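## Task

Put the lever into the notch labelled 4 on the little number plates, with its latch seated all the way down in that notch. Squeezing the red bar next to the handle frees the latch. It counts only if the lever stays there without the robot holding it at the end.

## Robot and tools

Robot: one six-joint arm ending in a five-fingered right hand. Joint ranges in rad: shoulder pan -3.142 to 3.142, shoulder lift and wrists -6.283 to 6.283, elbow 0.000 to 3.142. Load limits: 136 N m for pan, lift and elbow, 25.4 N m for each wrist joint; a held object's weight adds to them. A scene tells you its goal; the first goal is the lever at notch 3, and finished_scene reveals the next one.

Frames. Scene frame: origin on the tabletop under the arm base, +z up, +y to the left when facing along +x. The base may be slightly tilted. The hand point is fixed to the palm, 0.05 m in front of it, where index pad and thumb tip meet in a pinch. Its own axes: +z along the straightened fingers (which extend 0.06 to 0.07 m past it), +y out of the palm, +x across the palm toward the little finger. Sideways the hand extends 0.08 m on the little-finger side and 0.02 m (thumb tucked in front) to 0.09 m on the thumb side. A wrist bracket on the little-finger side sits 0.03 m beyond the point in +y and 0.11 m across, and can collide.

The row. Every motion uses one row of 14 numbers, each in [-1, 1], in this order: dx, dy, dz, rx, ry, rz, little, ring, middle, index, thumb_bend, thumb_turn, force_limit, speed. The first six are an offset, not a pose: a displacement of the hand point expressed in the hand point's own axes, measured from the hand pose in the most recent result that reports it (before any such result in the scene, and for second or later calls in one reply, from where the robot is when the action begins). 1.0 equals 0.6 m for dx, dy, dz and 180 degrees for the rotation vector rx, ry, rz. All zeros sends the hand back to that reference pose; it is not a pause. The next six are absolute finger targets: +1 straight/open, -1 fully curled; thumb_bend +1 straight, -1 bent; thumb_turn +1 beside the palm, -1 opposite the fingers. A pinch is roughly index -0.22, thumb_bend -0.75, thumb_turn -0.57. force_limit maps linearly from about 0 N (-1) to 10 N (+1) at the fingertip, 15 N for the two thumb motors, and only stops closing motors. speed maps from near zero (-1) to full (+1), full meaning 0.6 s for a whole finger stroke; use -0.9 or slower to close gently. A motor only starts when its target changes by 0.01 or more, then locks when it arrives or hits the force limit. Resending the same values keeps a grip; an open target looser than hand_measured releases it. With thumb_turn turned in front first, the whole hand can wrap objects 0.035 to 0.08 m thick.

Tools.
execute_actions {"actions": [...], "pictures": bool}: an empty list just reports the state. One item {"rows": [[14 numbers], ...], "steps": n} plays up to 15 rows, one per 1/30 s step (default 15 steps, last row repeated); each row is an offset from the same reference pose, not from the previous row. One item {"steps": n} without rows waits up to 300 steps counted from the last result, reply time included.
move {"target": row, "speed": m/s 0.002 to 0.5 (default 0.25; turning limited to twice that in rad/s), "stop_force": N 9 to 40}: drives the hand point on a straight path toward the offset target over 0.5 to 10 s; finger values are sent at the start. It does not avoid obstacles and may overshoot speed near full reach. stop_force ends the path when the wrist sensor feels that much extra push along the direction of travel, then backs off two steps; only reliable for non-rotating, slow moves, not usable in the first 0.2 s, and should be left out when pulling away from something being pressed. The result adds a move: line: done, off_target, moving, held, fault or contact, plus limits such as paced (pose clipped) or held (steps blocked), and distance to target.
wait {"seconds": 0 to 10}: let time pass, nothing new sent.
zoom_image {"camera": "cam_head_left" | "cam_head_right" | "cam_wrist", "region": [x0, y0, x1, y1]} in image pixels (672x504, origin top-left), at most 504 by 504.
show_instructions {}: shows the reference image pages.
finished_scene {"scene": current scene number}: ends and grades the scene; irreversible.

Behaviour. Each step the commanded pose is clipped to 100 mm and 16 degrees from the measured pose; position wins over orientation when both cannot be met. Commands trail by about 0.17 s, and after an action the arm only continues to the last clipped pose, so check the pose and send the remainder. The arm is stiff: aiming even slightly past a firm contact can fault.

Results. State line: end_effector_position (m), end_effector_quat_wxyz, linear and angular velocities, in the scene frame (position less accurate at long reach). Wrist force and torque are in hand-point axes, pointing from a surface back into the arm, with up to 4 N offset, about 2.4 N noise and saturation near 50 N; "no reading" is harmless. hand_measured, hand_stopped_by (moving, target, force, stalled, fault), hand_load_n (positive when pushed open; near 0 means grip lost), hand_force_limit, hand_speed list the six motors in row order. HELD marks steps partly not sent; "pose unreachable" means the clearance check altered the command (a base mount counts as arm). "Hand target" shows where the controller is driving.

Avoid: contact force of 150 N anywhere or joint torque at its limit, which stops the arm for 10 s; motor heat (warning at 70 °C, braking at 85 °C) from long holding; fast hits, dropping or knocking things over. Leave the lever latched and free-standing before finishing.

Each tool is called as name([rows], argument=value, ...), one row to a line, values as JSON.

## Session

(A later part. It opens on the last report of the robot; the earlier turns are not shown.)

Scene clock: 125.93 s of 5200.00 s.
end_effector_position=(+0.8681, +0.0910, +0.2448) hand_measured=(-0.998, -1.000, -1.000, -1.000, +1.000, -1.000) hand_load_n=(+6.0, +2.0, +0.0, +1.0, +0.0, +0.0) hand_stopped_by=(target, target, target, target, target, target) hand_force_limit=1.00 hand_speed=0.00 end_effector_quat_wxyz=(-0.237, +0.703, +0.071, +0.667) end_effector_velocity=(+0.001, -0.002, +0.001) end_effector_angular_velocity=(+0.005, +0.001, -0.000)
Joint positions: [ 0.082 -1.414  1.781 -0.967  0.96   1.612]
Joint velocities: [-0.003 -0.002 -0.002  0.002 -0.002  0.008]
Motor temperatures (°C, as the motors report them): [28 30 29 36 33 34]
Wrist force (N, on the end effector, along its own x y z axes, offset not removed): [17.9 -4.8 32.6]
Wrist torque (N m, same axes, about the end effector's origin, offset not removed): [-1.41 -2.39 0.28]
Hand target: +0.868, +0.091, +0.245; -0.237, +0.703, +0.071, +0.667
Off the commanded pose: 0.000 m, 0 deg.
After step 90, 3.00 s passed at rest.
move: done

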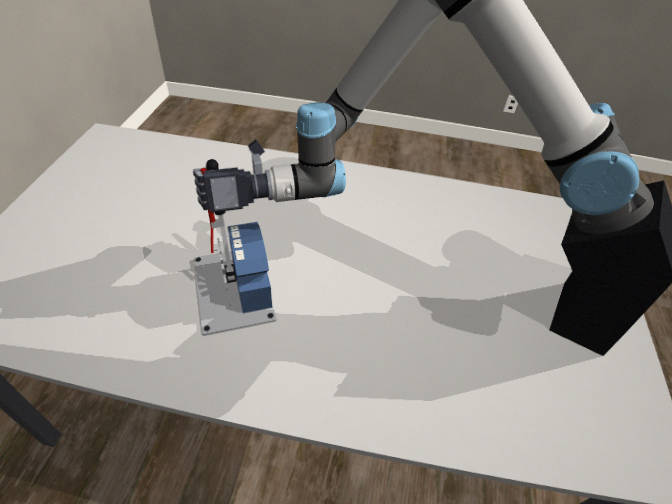

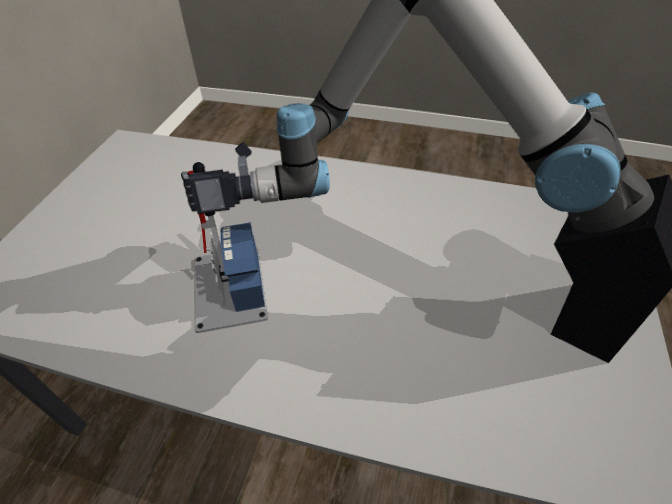

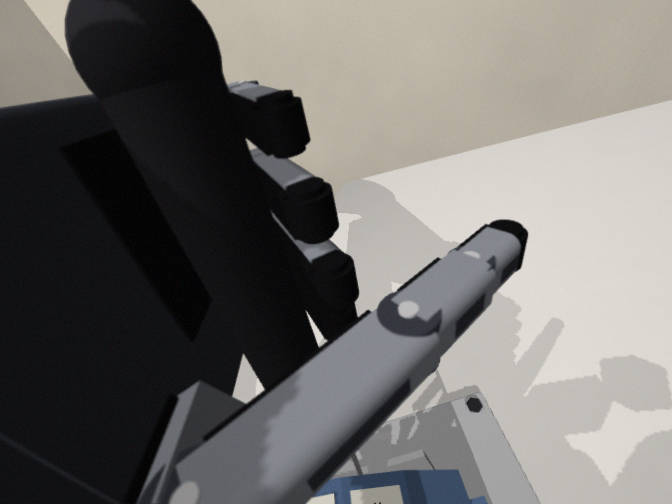

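move(target=[-0.0022, 0.0234, 0.0012, 0,0,0.0194, -1,-1,-1,-1,1,-1,1,0], speed=0.015, stop_force=25)

move(target=[-0.0035, 0.0234, 0.0005, 0,0,0.0194, -1,-1,-1,-1,1,-1,1,0], speed=0.015, stop_force=25)

zoom_image(camera="cam_wrist", region=[280, 384, 480, 504])

Scene clock: 138.30 s of 5200.00 s.
end_effector_position=(+0.8743, +0.0793, +0.2401) hand_measured=(-0.998, -1.000, -1.000, -1.000, +1.000, -1.000) hand_load_n=(+6.0, +2.0, +0.0, +0.0, +0.0, +0.0) hand_stopped_by=(target, target, target, target, target, target) hand_force_limit=1.00 hand_speed=0.00 end_effector_quat_wxyz=(-0.257, +0.704, +0.050, +0.660) end_effector_velocity=(+0.001, -0.001, +0.000) end_effector_angular_velocity=(+0.007, +0.002, -0.000)
Joint positions: [ 0.057 -1.412  1.762 -0.96   0.939  1.69 ]
Joint velocities: [-0.003 -0.001 -0.002 -0.    -0.002  0.01 ]
Motor temperatures (°C, as the motors report them): [28 30 29 36 33 34]
Wrist force (N, on the end effector, along its own x y z axes, offset not removed): [-7.6 -2.9 34.0]
Wrist torque (N m, same axes, about the end effector's origin, offset not removed): [-1.17 -1.57 -0.32]
Hand target: +0.874, +0.079, +0.240; -0.257, +0.704, +0.049, +0.660
Off the commanded pose: 0.000 m, 0 deg.
After step 90, 7.13 s passed at rest.
move: done

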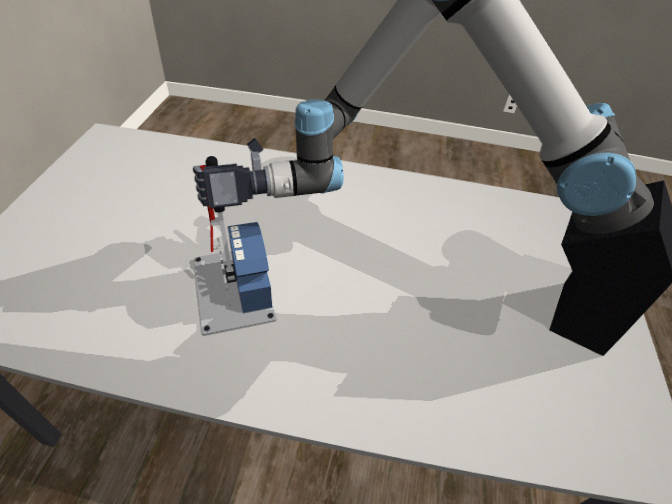

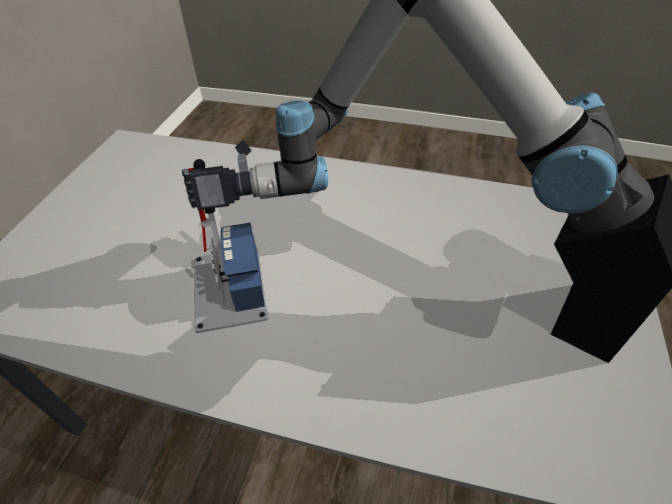

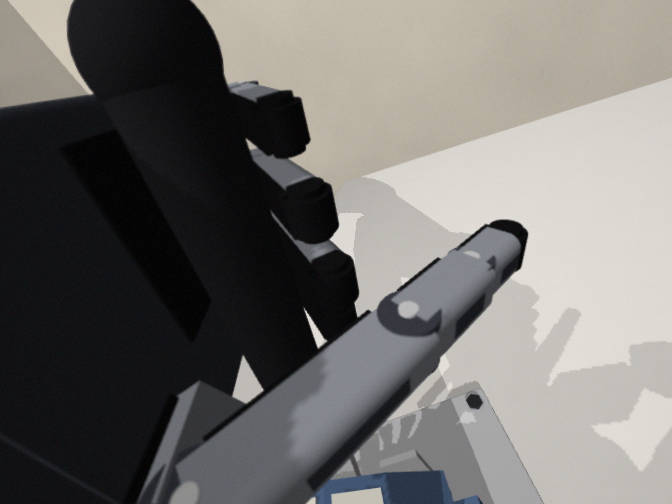

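Scene clock: 140.57 s of 5200.00 s.
end_effector_position=(+0.8800, +0.0680, +0.2340) hand_measured=(-0.998, -1.000, -1.000, -1.000, +1.000, -1.000) hand_load_n=(+7.5, +3.0, +0.0, +0.0, +0.0, +0.0) hand_stopped_by=(target, target, target, target, target, target) hand_force_limit=1.00 hand_speed=0.00 end_effector_quat_wxyz=(-0.277, +0.706, +0.028, +0.652) end_effector_velocity=(-0.000, -0.000, -0.002) end_effector_angular_velocity=(+0.007, +0.005, +0.001)
Joint positions: [ 0.031 -1.407  1.743 -0.958  0.918  1.769]
Joint velocities: [-0.002  0.003 -0.002  0.001 -0.002  0.009]
Motor temperatures (°C, as the motors report them): [28 30 29 36 33 34]
Wrist force (N, on the end effector, along its own x y z axes, offset not removed): [-14.6 -1.5 46.3]
Wrist torque (N m, same axes, about the end effector's origin, offset not removed): [-1.36 -2.13 -0.46]
Hand target: +0.880, +0.068, +0.234; -0.277, +0.706, +0.028, +0.652
Off the commanded pose: 0.000 m, 0 deg.
move: done

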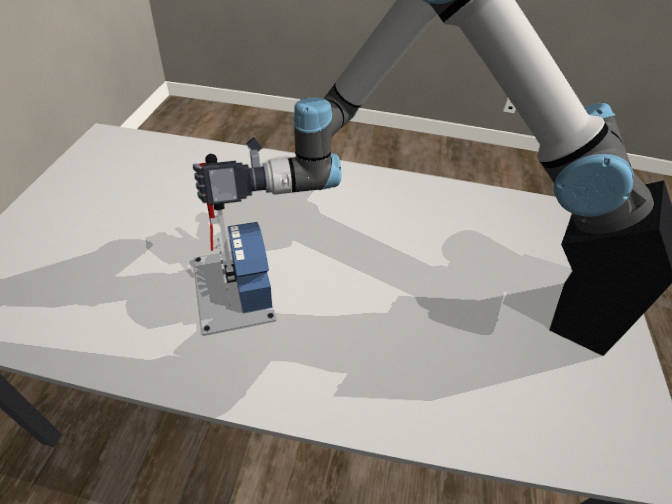

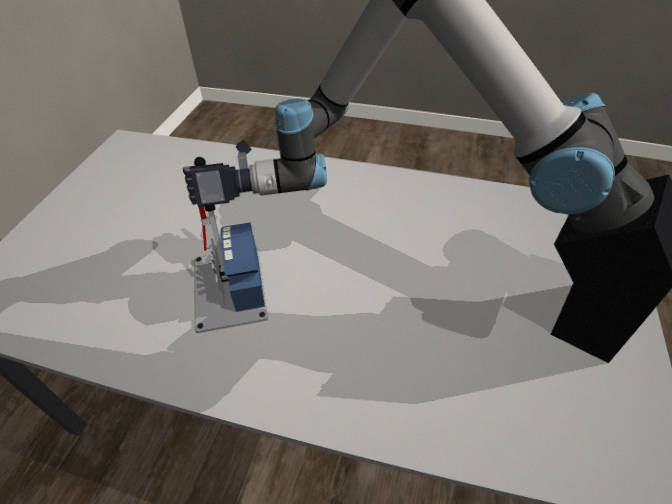

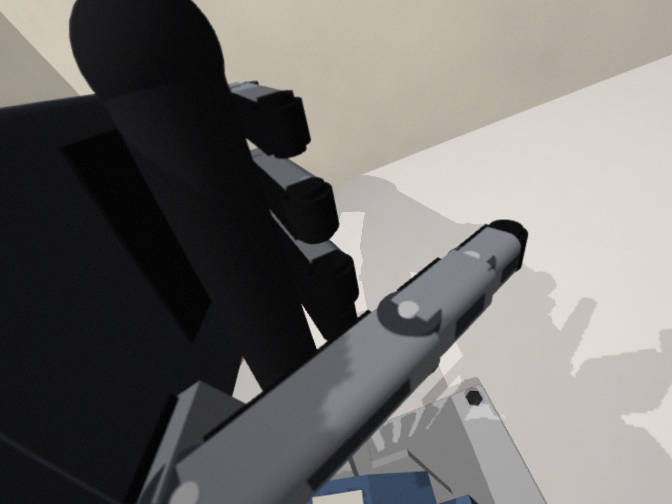

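Region (280, 384, 480, 504) of cam_wrist's 672x504 image, scaled by 2.520, with more detail than that image has; it fills the top 302 rows of this view, and the rest is white.

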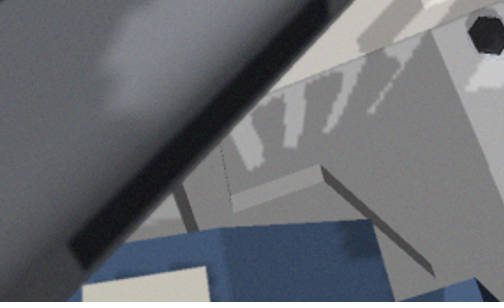

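move(target=[-0.001, 0.002, 0.03, 0,0,0.002, -1,-1,-1,-1,1,-1,1,0], speed=0.012)

move(target=[0, 0, 0, 0,0,0, -0.3,-0.3,-0.3,-0.3,1,-1,1,-0.4])

zoom_image(camera="cam_head_left", region=[165, 145, 275, 280])

Scene clock: 149.80 s of 5200.00 s.
end_effector_position=(+0.8964, +0.0748, +0.2331) hand_measured=(-1.000, -1.000, -1.000, -1.000, +1.000, -1.000) hand_load_n=(+0.0, +0.0, +0.0, +0.0, +0.0, +0.0) hand_stopped_by=(target, target, target, target, target, target) hand_force_limit=1.00 hand_speed=0.00 end_effector_quat_wxyz=(-0.279, +0.706, +0.026, +0.651) end_effector_velocity=(+0.002, +0.001, +0.000) end_effector_angular_velocity=(+0.000, -0.000, +0.000)
Joint positions: [ 0.05  -1.378  1.685 -0.92   0.934  1.761]
Joint velocities: [ 0.003  0.004 -0.009  0.006  0.002 -0.002]
Motor temperatures (°C, as the motors report them): [28 30 29 36 33 34]
Wrist force (N, on the end effector, along its own x y z axes, offset not removed): [-0.5 -4.2 -3.9]
Wrist torque (N m, same axes, about the end effector's origin, offset not removed): [-0.06 0.27 -0.18]
Hand target: +0.897, +0.075, +0.233; -0.279, +0.706, +0.026, +0.651
Off the commanded pose: 0.000 m, 0 deg.
After step 90, 4.50 s passed at rest.
move: done

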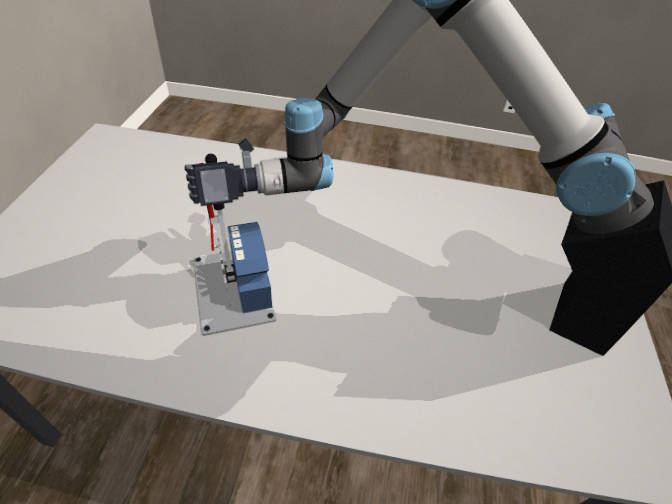

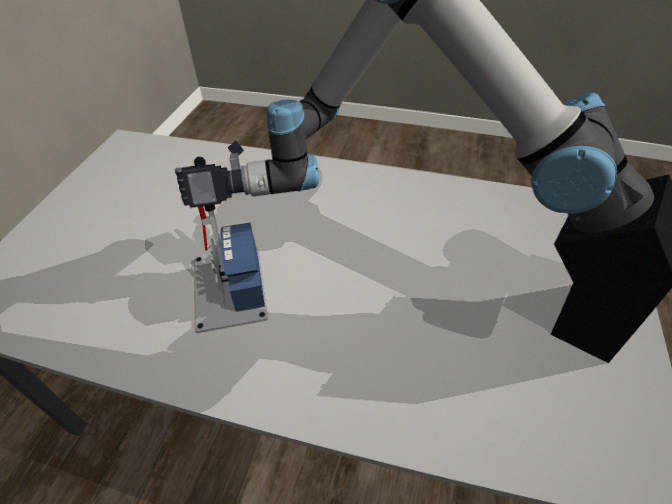

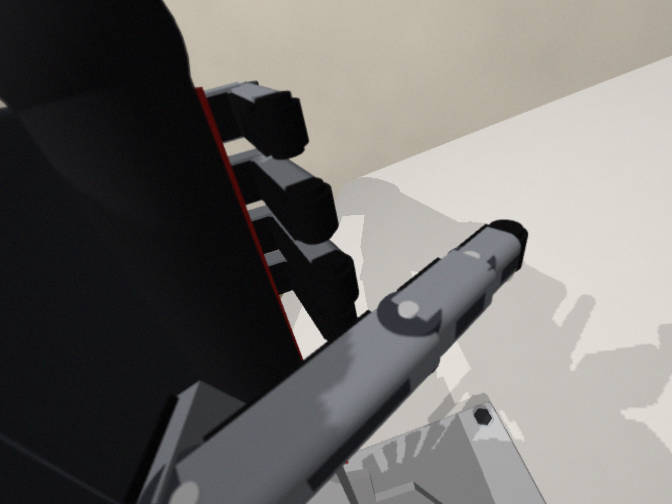

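Scene clock: 150.77 s of 5200.00 s.
end_effector_position=(+0.8964, +0.0748, +0.2331) hand_measured=(-0.300, -0.300, -0.300, -0.300, +1.000, -1.000) hand_load_n=(+0.0, +0.0, +0.0, +0.0, +0.0, +0.0) hand_stopped_by=(target, target, target, target, target, target) hand_force_limit=1.00 hand_speed=-0.40 end_effector_quat_wxyz=(-0.279, +0.706, +0.026, +0.651) end_effector_velocity=(+0.000, +0.000, +0.001) end_effector_angular_velocity=(-0.000, -0.000, +0.000)
Joint positions: [ 0.05  -1.378  1.685 -0.92   0.934  1.761]
Joint velocities: [ 0.    -0.001 -0.     0.001  0.    -0.   ]
Motor temperatures (°C, as the motors report them): [28 30 29 36 33 34]
Wrist force (N, on the end effector, along its own x y z axes, offset not removed): [-4.0 -4.5 1.4]
Wrist torque (N m, same axes, about the end effector's origin, offset not removed): [-0.34 0.43 -0.52]
Hand target: +0.896, +0.075, +0.233; -0.279, +0.706, +0.026, +0.651
Off the commanded pose: 0.000 m, 0 deg.
move: done

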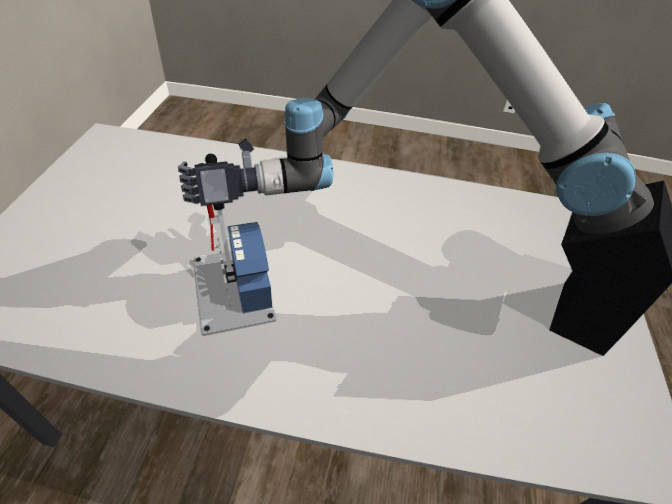

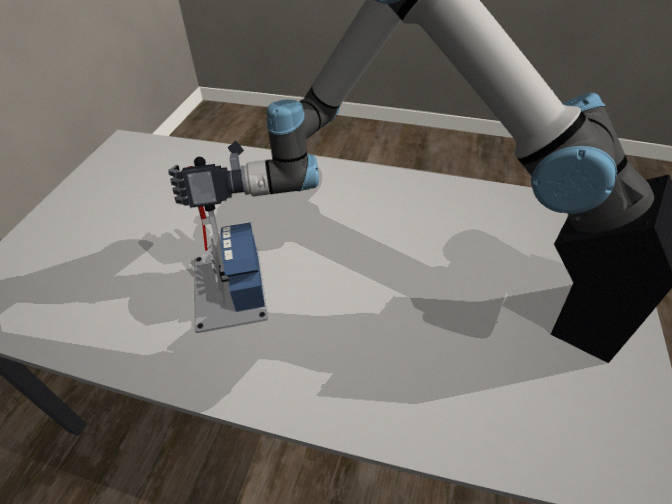

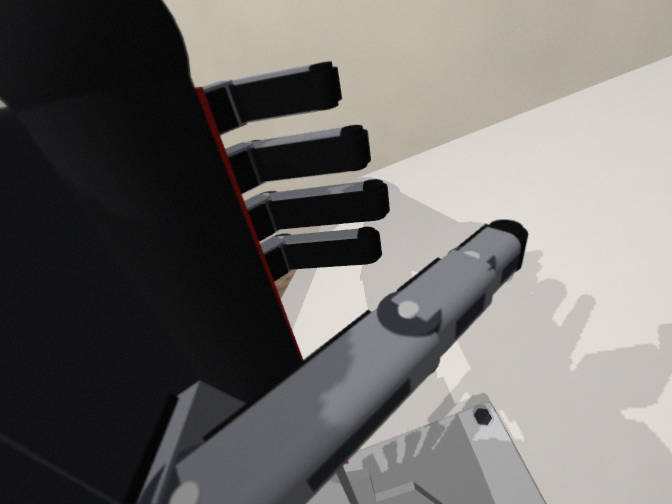

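Region (165, 145, 275, 280) of cam_head_left's 672x504 image, scaled by 3.733, with more detail than that image has; it fills the left 411 columns of this view, and the rest is white.

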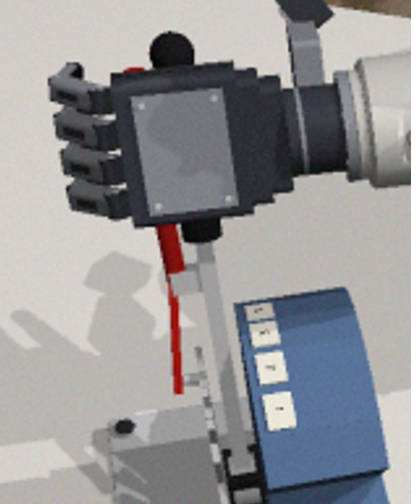

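move(target=[-0.002, 0.013, 0, 0,0,0.008, -0.3,-0.3,-0.3,-0.3,1,-1,1,-0.4], speed=0.006, stop_force=18)

zoom_image(camera="cam_head_left", region=[165, 145, 275, 280])

Scene clock: 159.90 s of 5200.00 s.
end_effector_position=(+0.8993, +0.0687, +0.2292) hand_measured=(-0.300, -0.300, -0.300, -0.300, +1.000, -1.000) hand_load_n=(+0.0, +0.0, +0.0, +0.0, +0.0, +0.0) hand_stopped_by=(target, target, target, target, target, target) hand_force_limit=1.00 hand_speed=-0.40 end_effector_quat_wxyz=(-0.287, +0.706, +0.017, +0.647) end_effector_velocity=(+0.000, +0.000, +0.000) end_effector_angular_velocity=(+0.003, +0.000, +0.001)
Joint positions: [ 0.037 -1.373  1.675 -0.921  0.923  1.796]
Joint velocities: [-0.001  0.    -0.001 -0.001 -0.002  0.004]
Motor temperatures (°C, as the motors report them): [28 30 29 36 33 34]
Wrist force (N, on the end effector, along its own x y z axes, offset not removed): [-1.7 -4.7 2.0]
Wrist torque (N m, same axes, about the end effector's origin, offset not removed): [-0.45 0.26 0.04]
Hand target: +0.899, +0.069, +0.229; -0.287, +0.706, +0.017, +0.647
Off the commanded pose: 0.000 m, 0 deg.
After step 90, 3.83 s passed at rest.
move: done

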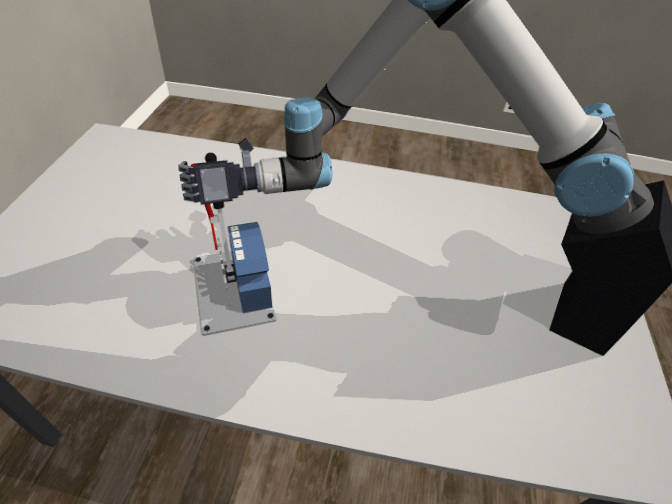

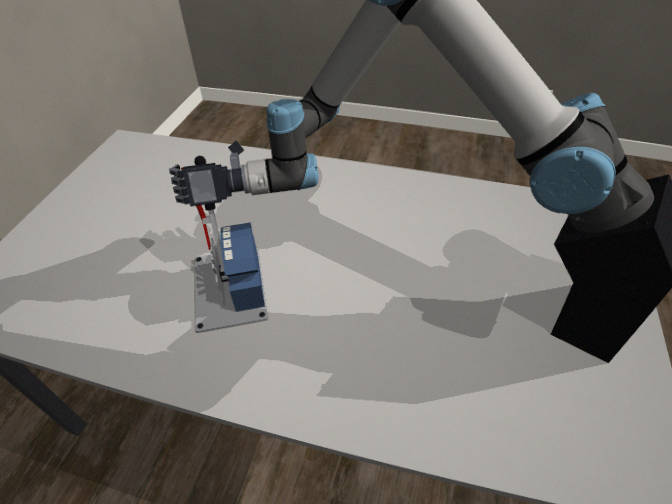

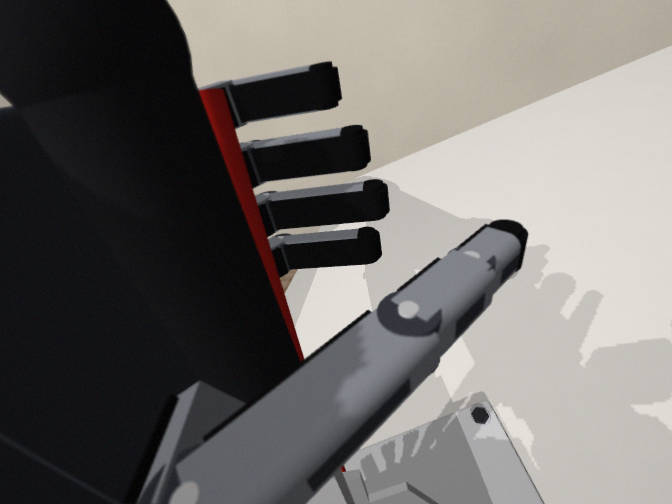

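Region (165, 145, 275, 280) of cam_head_left's 672x504 image, scaled by 3.733, with more detail than that image has; it fills the left 411 columns of this view, and the rest is white.

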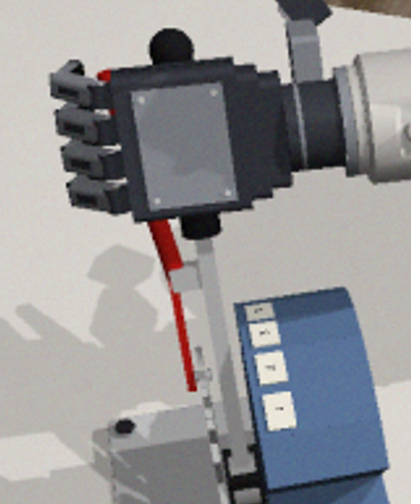

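The latch has dropped in. I open the fingers first, then back away.

move(target=[0, 0, 0, 0,0,0, 1,1,1,1,1,-1,0.2,0.3])

move(target=[0, -0.035, -0.01, 0,0,0, 1,1,1,1,1,-1,0.2,0.3], speed=0.03)

move(target=[0.02, -0.01, -0.26, 0,0,0, 1,1,1,1,1,-1,0.2,0.3], speed=0.13)

zoom_image(camera="cam_head_left", region=[165, 145, 275, 280])

Scene clock: 169.00 s of 5200.00 s.
end_effector_position=(+0.8993, +0.0687, +0.2292) hand_measured=(+1.000, +1.000, +1.000, +1.000, +1.000, -1.000) hand_load_n=(+0.0, +0.0, +0.0, +0.0, +0.0, +0.0) hand_stopped_by=(target, target, target, target, target, target) hand_force_limit=0.20 hand_speed=0.30 end_effector_quat_wxyz=(-0.287, +0.706, +0.017, +0.647) end_effector_velocity=(-0.001, +0.001, -0.001) end_effector_angular_velocity=(+0.002, +0.002, +0.001)
Joint positions: [ 0.037 -1.373  1.675 -0.921  0.923  1.796]
Joint velocities: [ 0.001  0.002  0.001 -0.001  0.     0.001]
Motor temperatures (°C, as the motors report them): [28 30 29 36 33 34]
Wrist force (N, on the end effector, along its own x y z axes, offset not removed): [-0.3 -3.4 1.0]
Wrist torque (N m, same axes, about the end effector's origin, offset not removed): [0.05 0.09 -0.10]
Hand target: +0.899, +0.069, +0.229; -0.287, +0.706, +0.017, +0.647
Off the commanded pose: 0.000 m, 0 deg.
After step 90, 5.20 s passed at rest.
move: done

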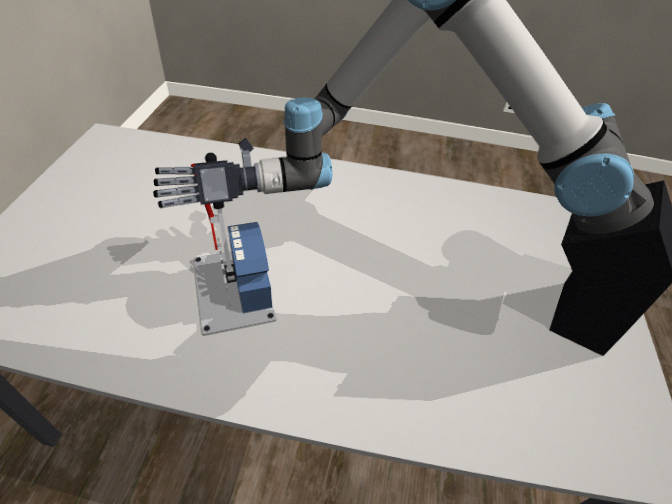

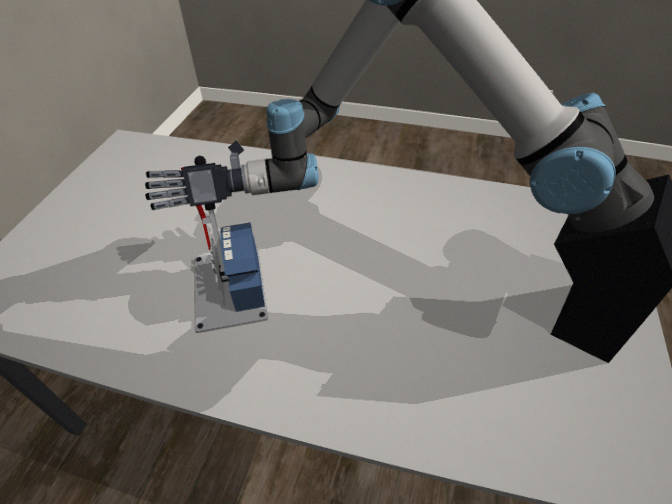

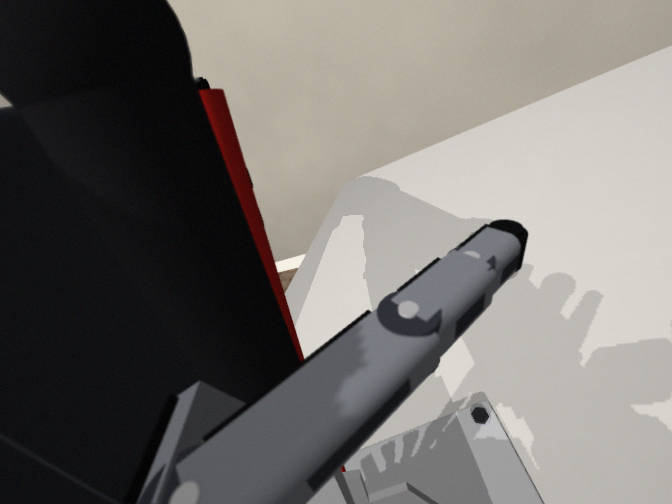

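Scene clock: 170.07 s of 5200.00 s.
end_effector_position=(+0.8857, +0.0835, +0.2371) hand_measured=(+1.000, +1.000, +1.000, +1.000, +1.000, -1.000) hand_load_n=(+0.0, +0.0, +0.0, +0.0, +0.0, +0.0) hand_stopped_by=(target, target, target, target, target, target) hand_force_limit=0.20 hand_speed=0.30 end_effector_quat_wxyz=(-0.287, +0.706, +0.017, +0.647) end_effector_velocity=(-0.002, +0.002, +0.002) end_effector_angular_velocity=(+0.000, -0.001, +0.001)
Joint positions: [ 0.062 -1.396  1.718 -0.929  0.943  1.778]
Joint velocities: [ 0.004 -0.004  0.006 -0.001  0.003 -0.003]
Motor temperatures (°C, as the motors report them): [28 30 29 36 33 34]
Wrist force (N, on the end effector, along its own x y z axes, offset not removed): [-2.2 1.6 1.3]
Wrist torque (N m, same axes, about the end effector's origin, offset not removed): [0.34 0.33 0.01]
Hand target: +0.886, +0.084, +0.237; -0.287, +0.706, +0.017, +0.647
Off the commanded pose: 0.000 m, 0 deg.
move: done

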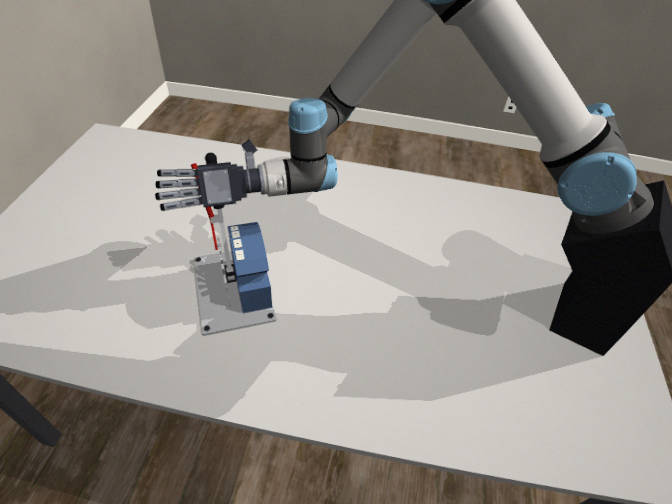

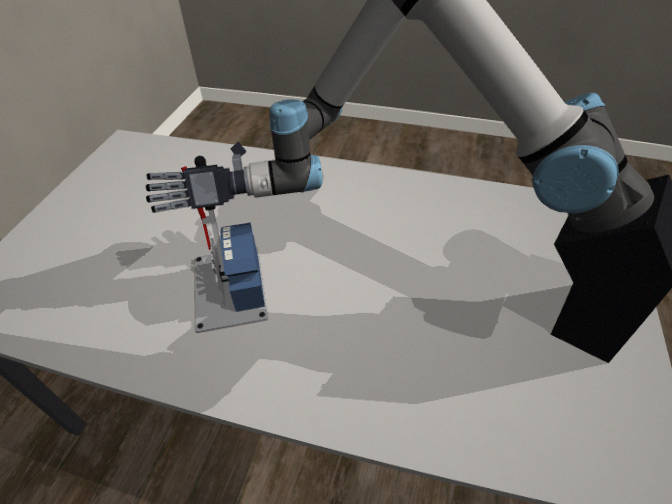

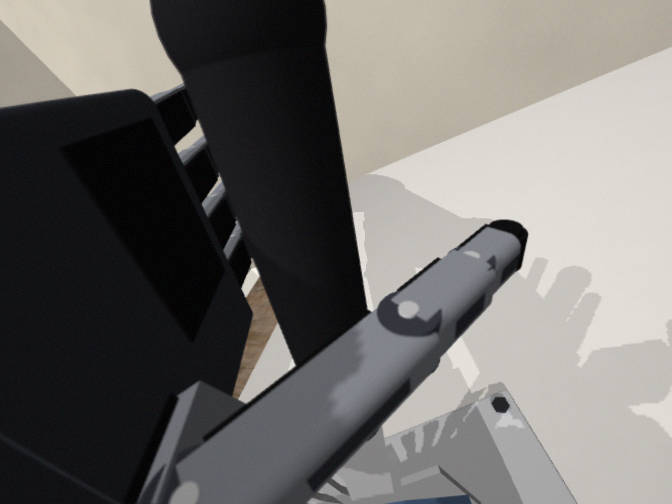

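Scene clock: 171.83 s of 5200.00 s.
end_effector_position=(+0.7444, +0.0178, +0.2499) hand_measured=(+1.000, +1.000, +1.000, +1.000, +1.000, -1.000) hand_load_n=(+0.0, +0.0, +0.0, +0.0, +0.0, +0.0) hand_stopped_by=(target, target, target, target, target, target) hand_force_limit=0.20 hand_speed=0.30 end_effector_quat_wxyz=(-0.287, +0.706, +0.017, +0.647) end_effector_velocity=(-0.002, -0.000, -0.000) end_effector_angular_velocity=(+0.002, +0.000, +0.001)
Joint positions: [-0.17  -1.653  2.187 -1.268  0.761  1.969]
Joint velocities: [-0.004 -0.002  0.007 -0.008 -0.004  0.007]
Motor temperatures (°C, as the motors report them): [28 30 29 36 33 34]
Wrist force (N, on the end effector, along its own x y z axes, offset not removed): [0.1 2.8 2.5]
Wrist torque (N m, same axes, about the end effector's origin, offset not removed): [0.39 -0.12 0.11]
Hand target: +0.744, +0.018, +0.250; -0.287, +0.706, +0.017, +0.647
Off the commanded pose: 0.000 m, 0 deg.
move: done

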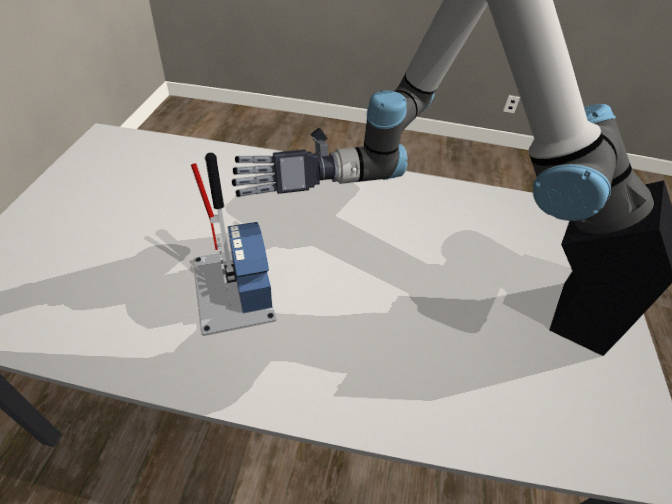

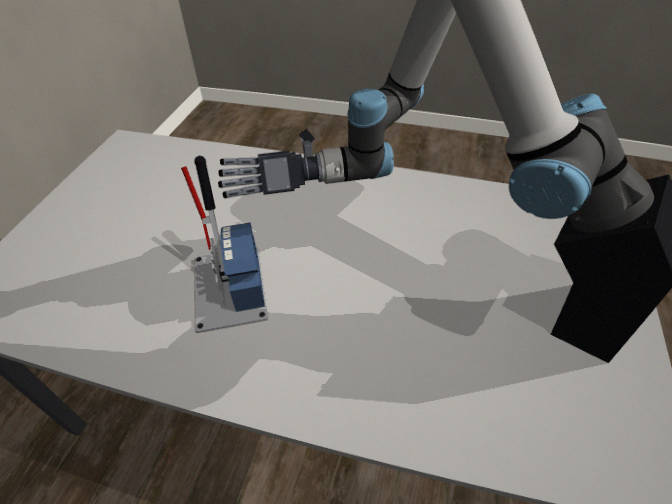

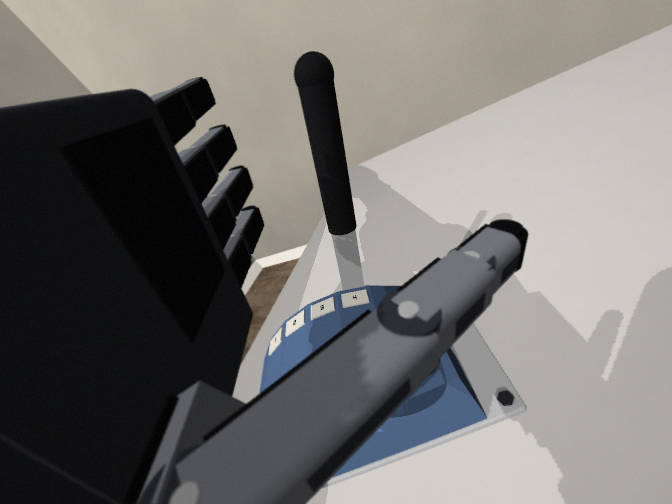

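Region (165, 145, 275, 280) of cam_head_left's 672x504 image, scaled by 3.733, with more detail than that image has; it fills the left 411 columns of this view, and the rest is white.

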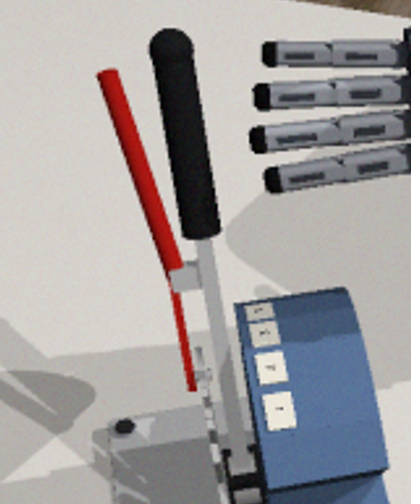

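execute_actions(actions=[])

Scene clock: 178.83 s of 5200.00 s.
end_effector_position=(+0.7442, +0.0177, +0.2499) hand_measured=(+1.000, +1.000, +1.000, +1.000, +1.000, -1.000) hand_load_n=(+0.0, +0.0, +0.0, +0.0, +0.0, +0.0) hand_stopped_by=(target, target, target, target, target, target) hand_force_limit=0.20 hand_speed=0.30 end_effector_quat_wxyz=(-0.287, +0.706, +0.017, +0.647) end_effector_velocity=(-0.001, +0.001, -0.000) end_effector_angular_velocity=(-0.000, +0.001, +0.001)
Joint positions: [-0.17  -1.654  2.187 -1.269  0.761  1.97 ]
Joint velocities: [ 0.001 -0.     0.001  0.001 -0.    -0.002]
Motor temperatures (°C, as the motors report them): [28 30 29 36 33 34]
Wrist force (N, on the end effector, along its own x y z axes, offset not removed): [0.1 0.2 -1.1]
Wrist torque (N m, same axes, about the end effector's origin, offset not removed): [-0.02 -0.18 0.04]
Hand target: +0.744, +0.018, +0.250; -0.287, +0.706, +0.017, +0.647
Off the commanded pose: 0.000 m, 0 deg.
Steps of this call (steps 1 to 90: nothing new was sent; then 4.00 s passed at rest). Readings (end_effector_position | what the end effector reports):
1: (+0.7444, +0.0178, +0.2499) | hand_measured=(+1.000, +1.000, +1.000, +1.000, +1.000, -1.000) hand_load_n=(+0.0, +0.0, +0.0, +0.0, +0.0, +0.0) hand_stopped_by=(target, target, target, target, target, target) hand_force_limit=0.20 hand_speed=0.30
2: (+0.7443, +0.0177, +0.2499) | hand_measured=(+1.000, +1.000, +1.000, +1.000, +1.000, -1.000) hand_load_n=(+0.0, +0.0, +0.0, +0.0, +0.0, +0.0) hand_stopped_by=(target, target, target, target, target, target) hand_force_limit=0.20 hand_speed=0.30
4: (+0.7443, +0.0177, +0.2499) | hand_measured=(+1.000, +1.000, +1.000, +1.000, +1.000, -1.000) hand_load_n=(+0.0, +0.0, +0.0, +0.0, +0.0, +0.0) hand_stopped_by=(target, target, target, target, target, target) hand_force_limit=0.20 hand_speed=0.30
8: (+0.7442, +0.0177, +0.2499) | hand_measured=(+1.000, +1.000, +1.000, +1.000, +1.000, -1.000) hand_load_n=(+0.0, +0.0, +0.0, +0.0, +0.0, +0.0) hand_stopped_by=(target, target, target, target, target, target) hand_force_limit=0.20 hand_speed=0.30
90: the state above

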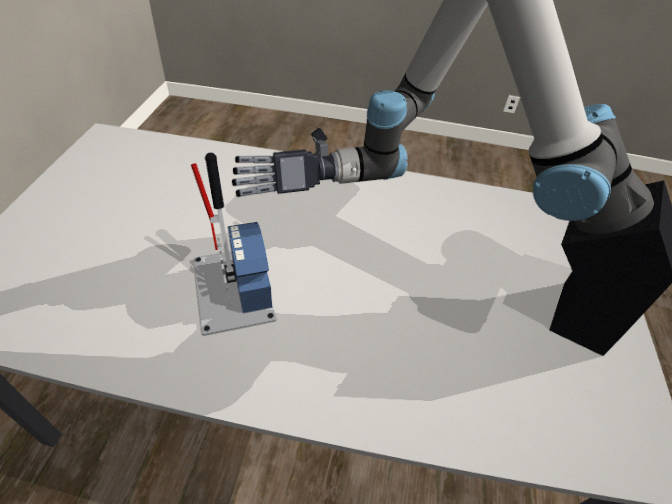

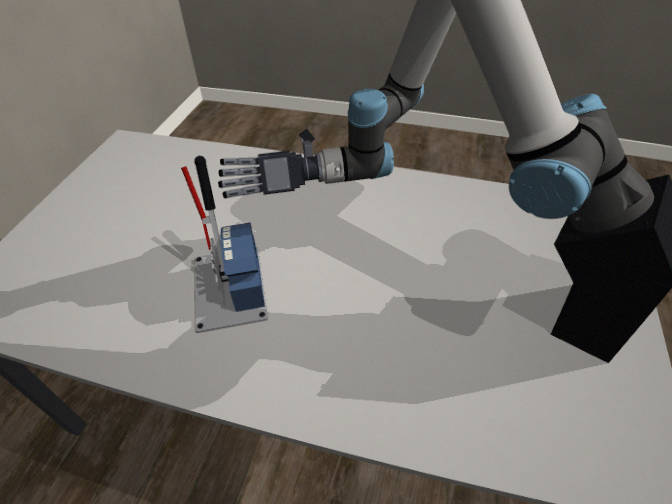

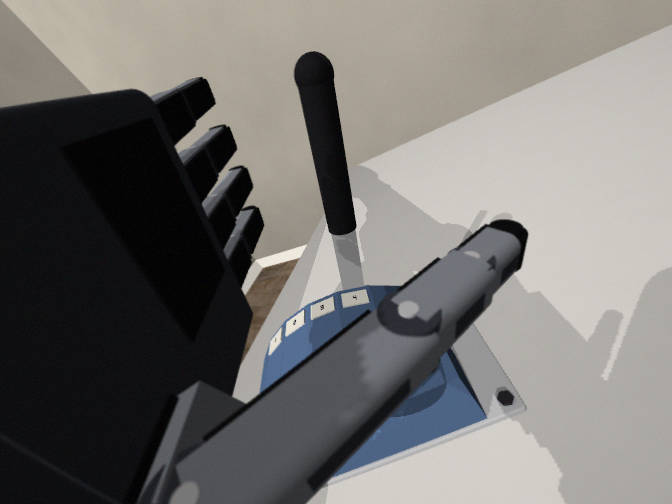

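finished_scene(scene=2)

The scene is finished: the task was done.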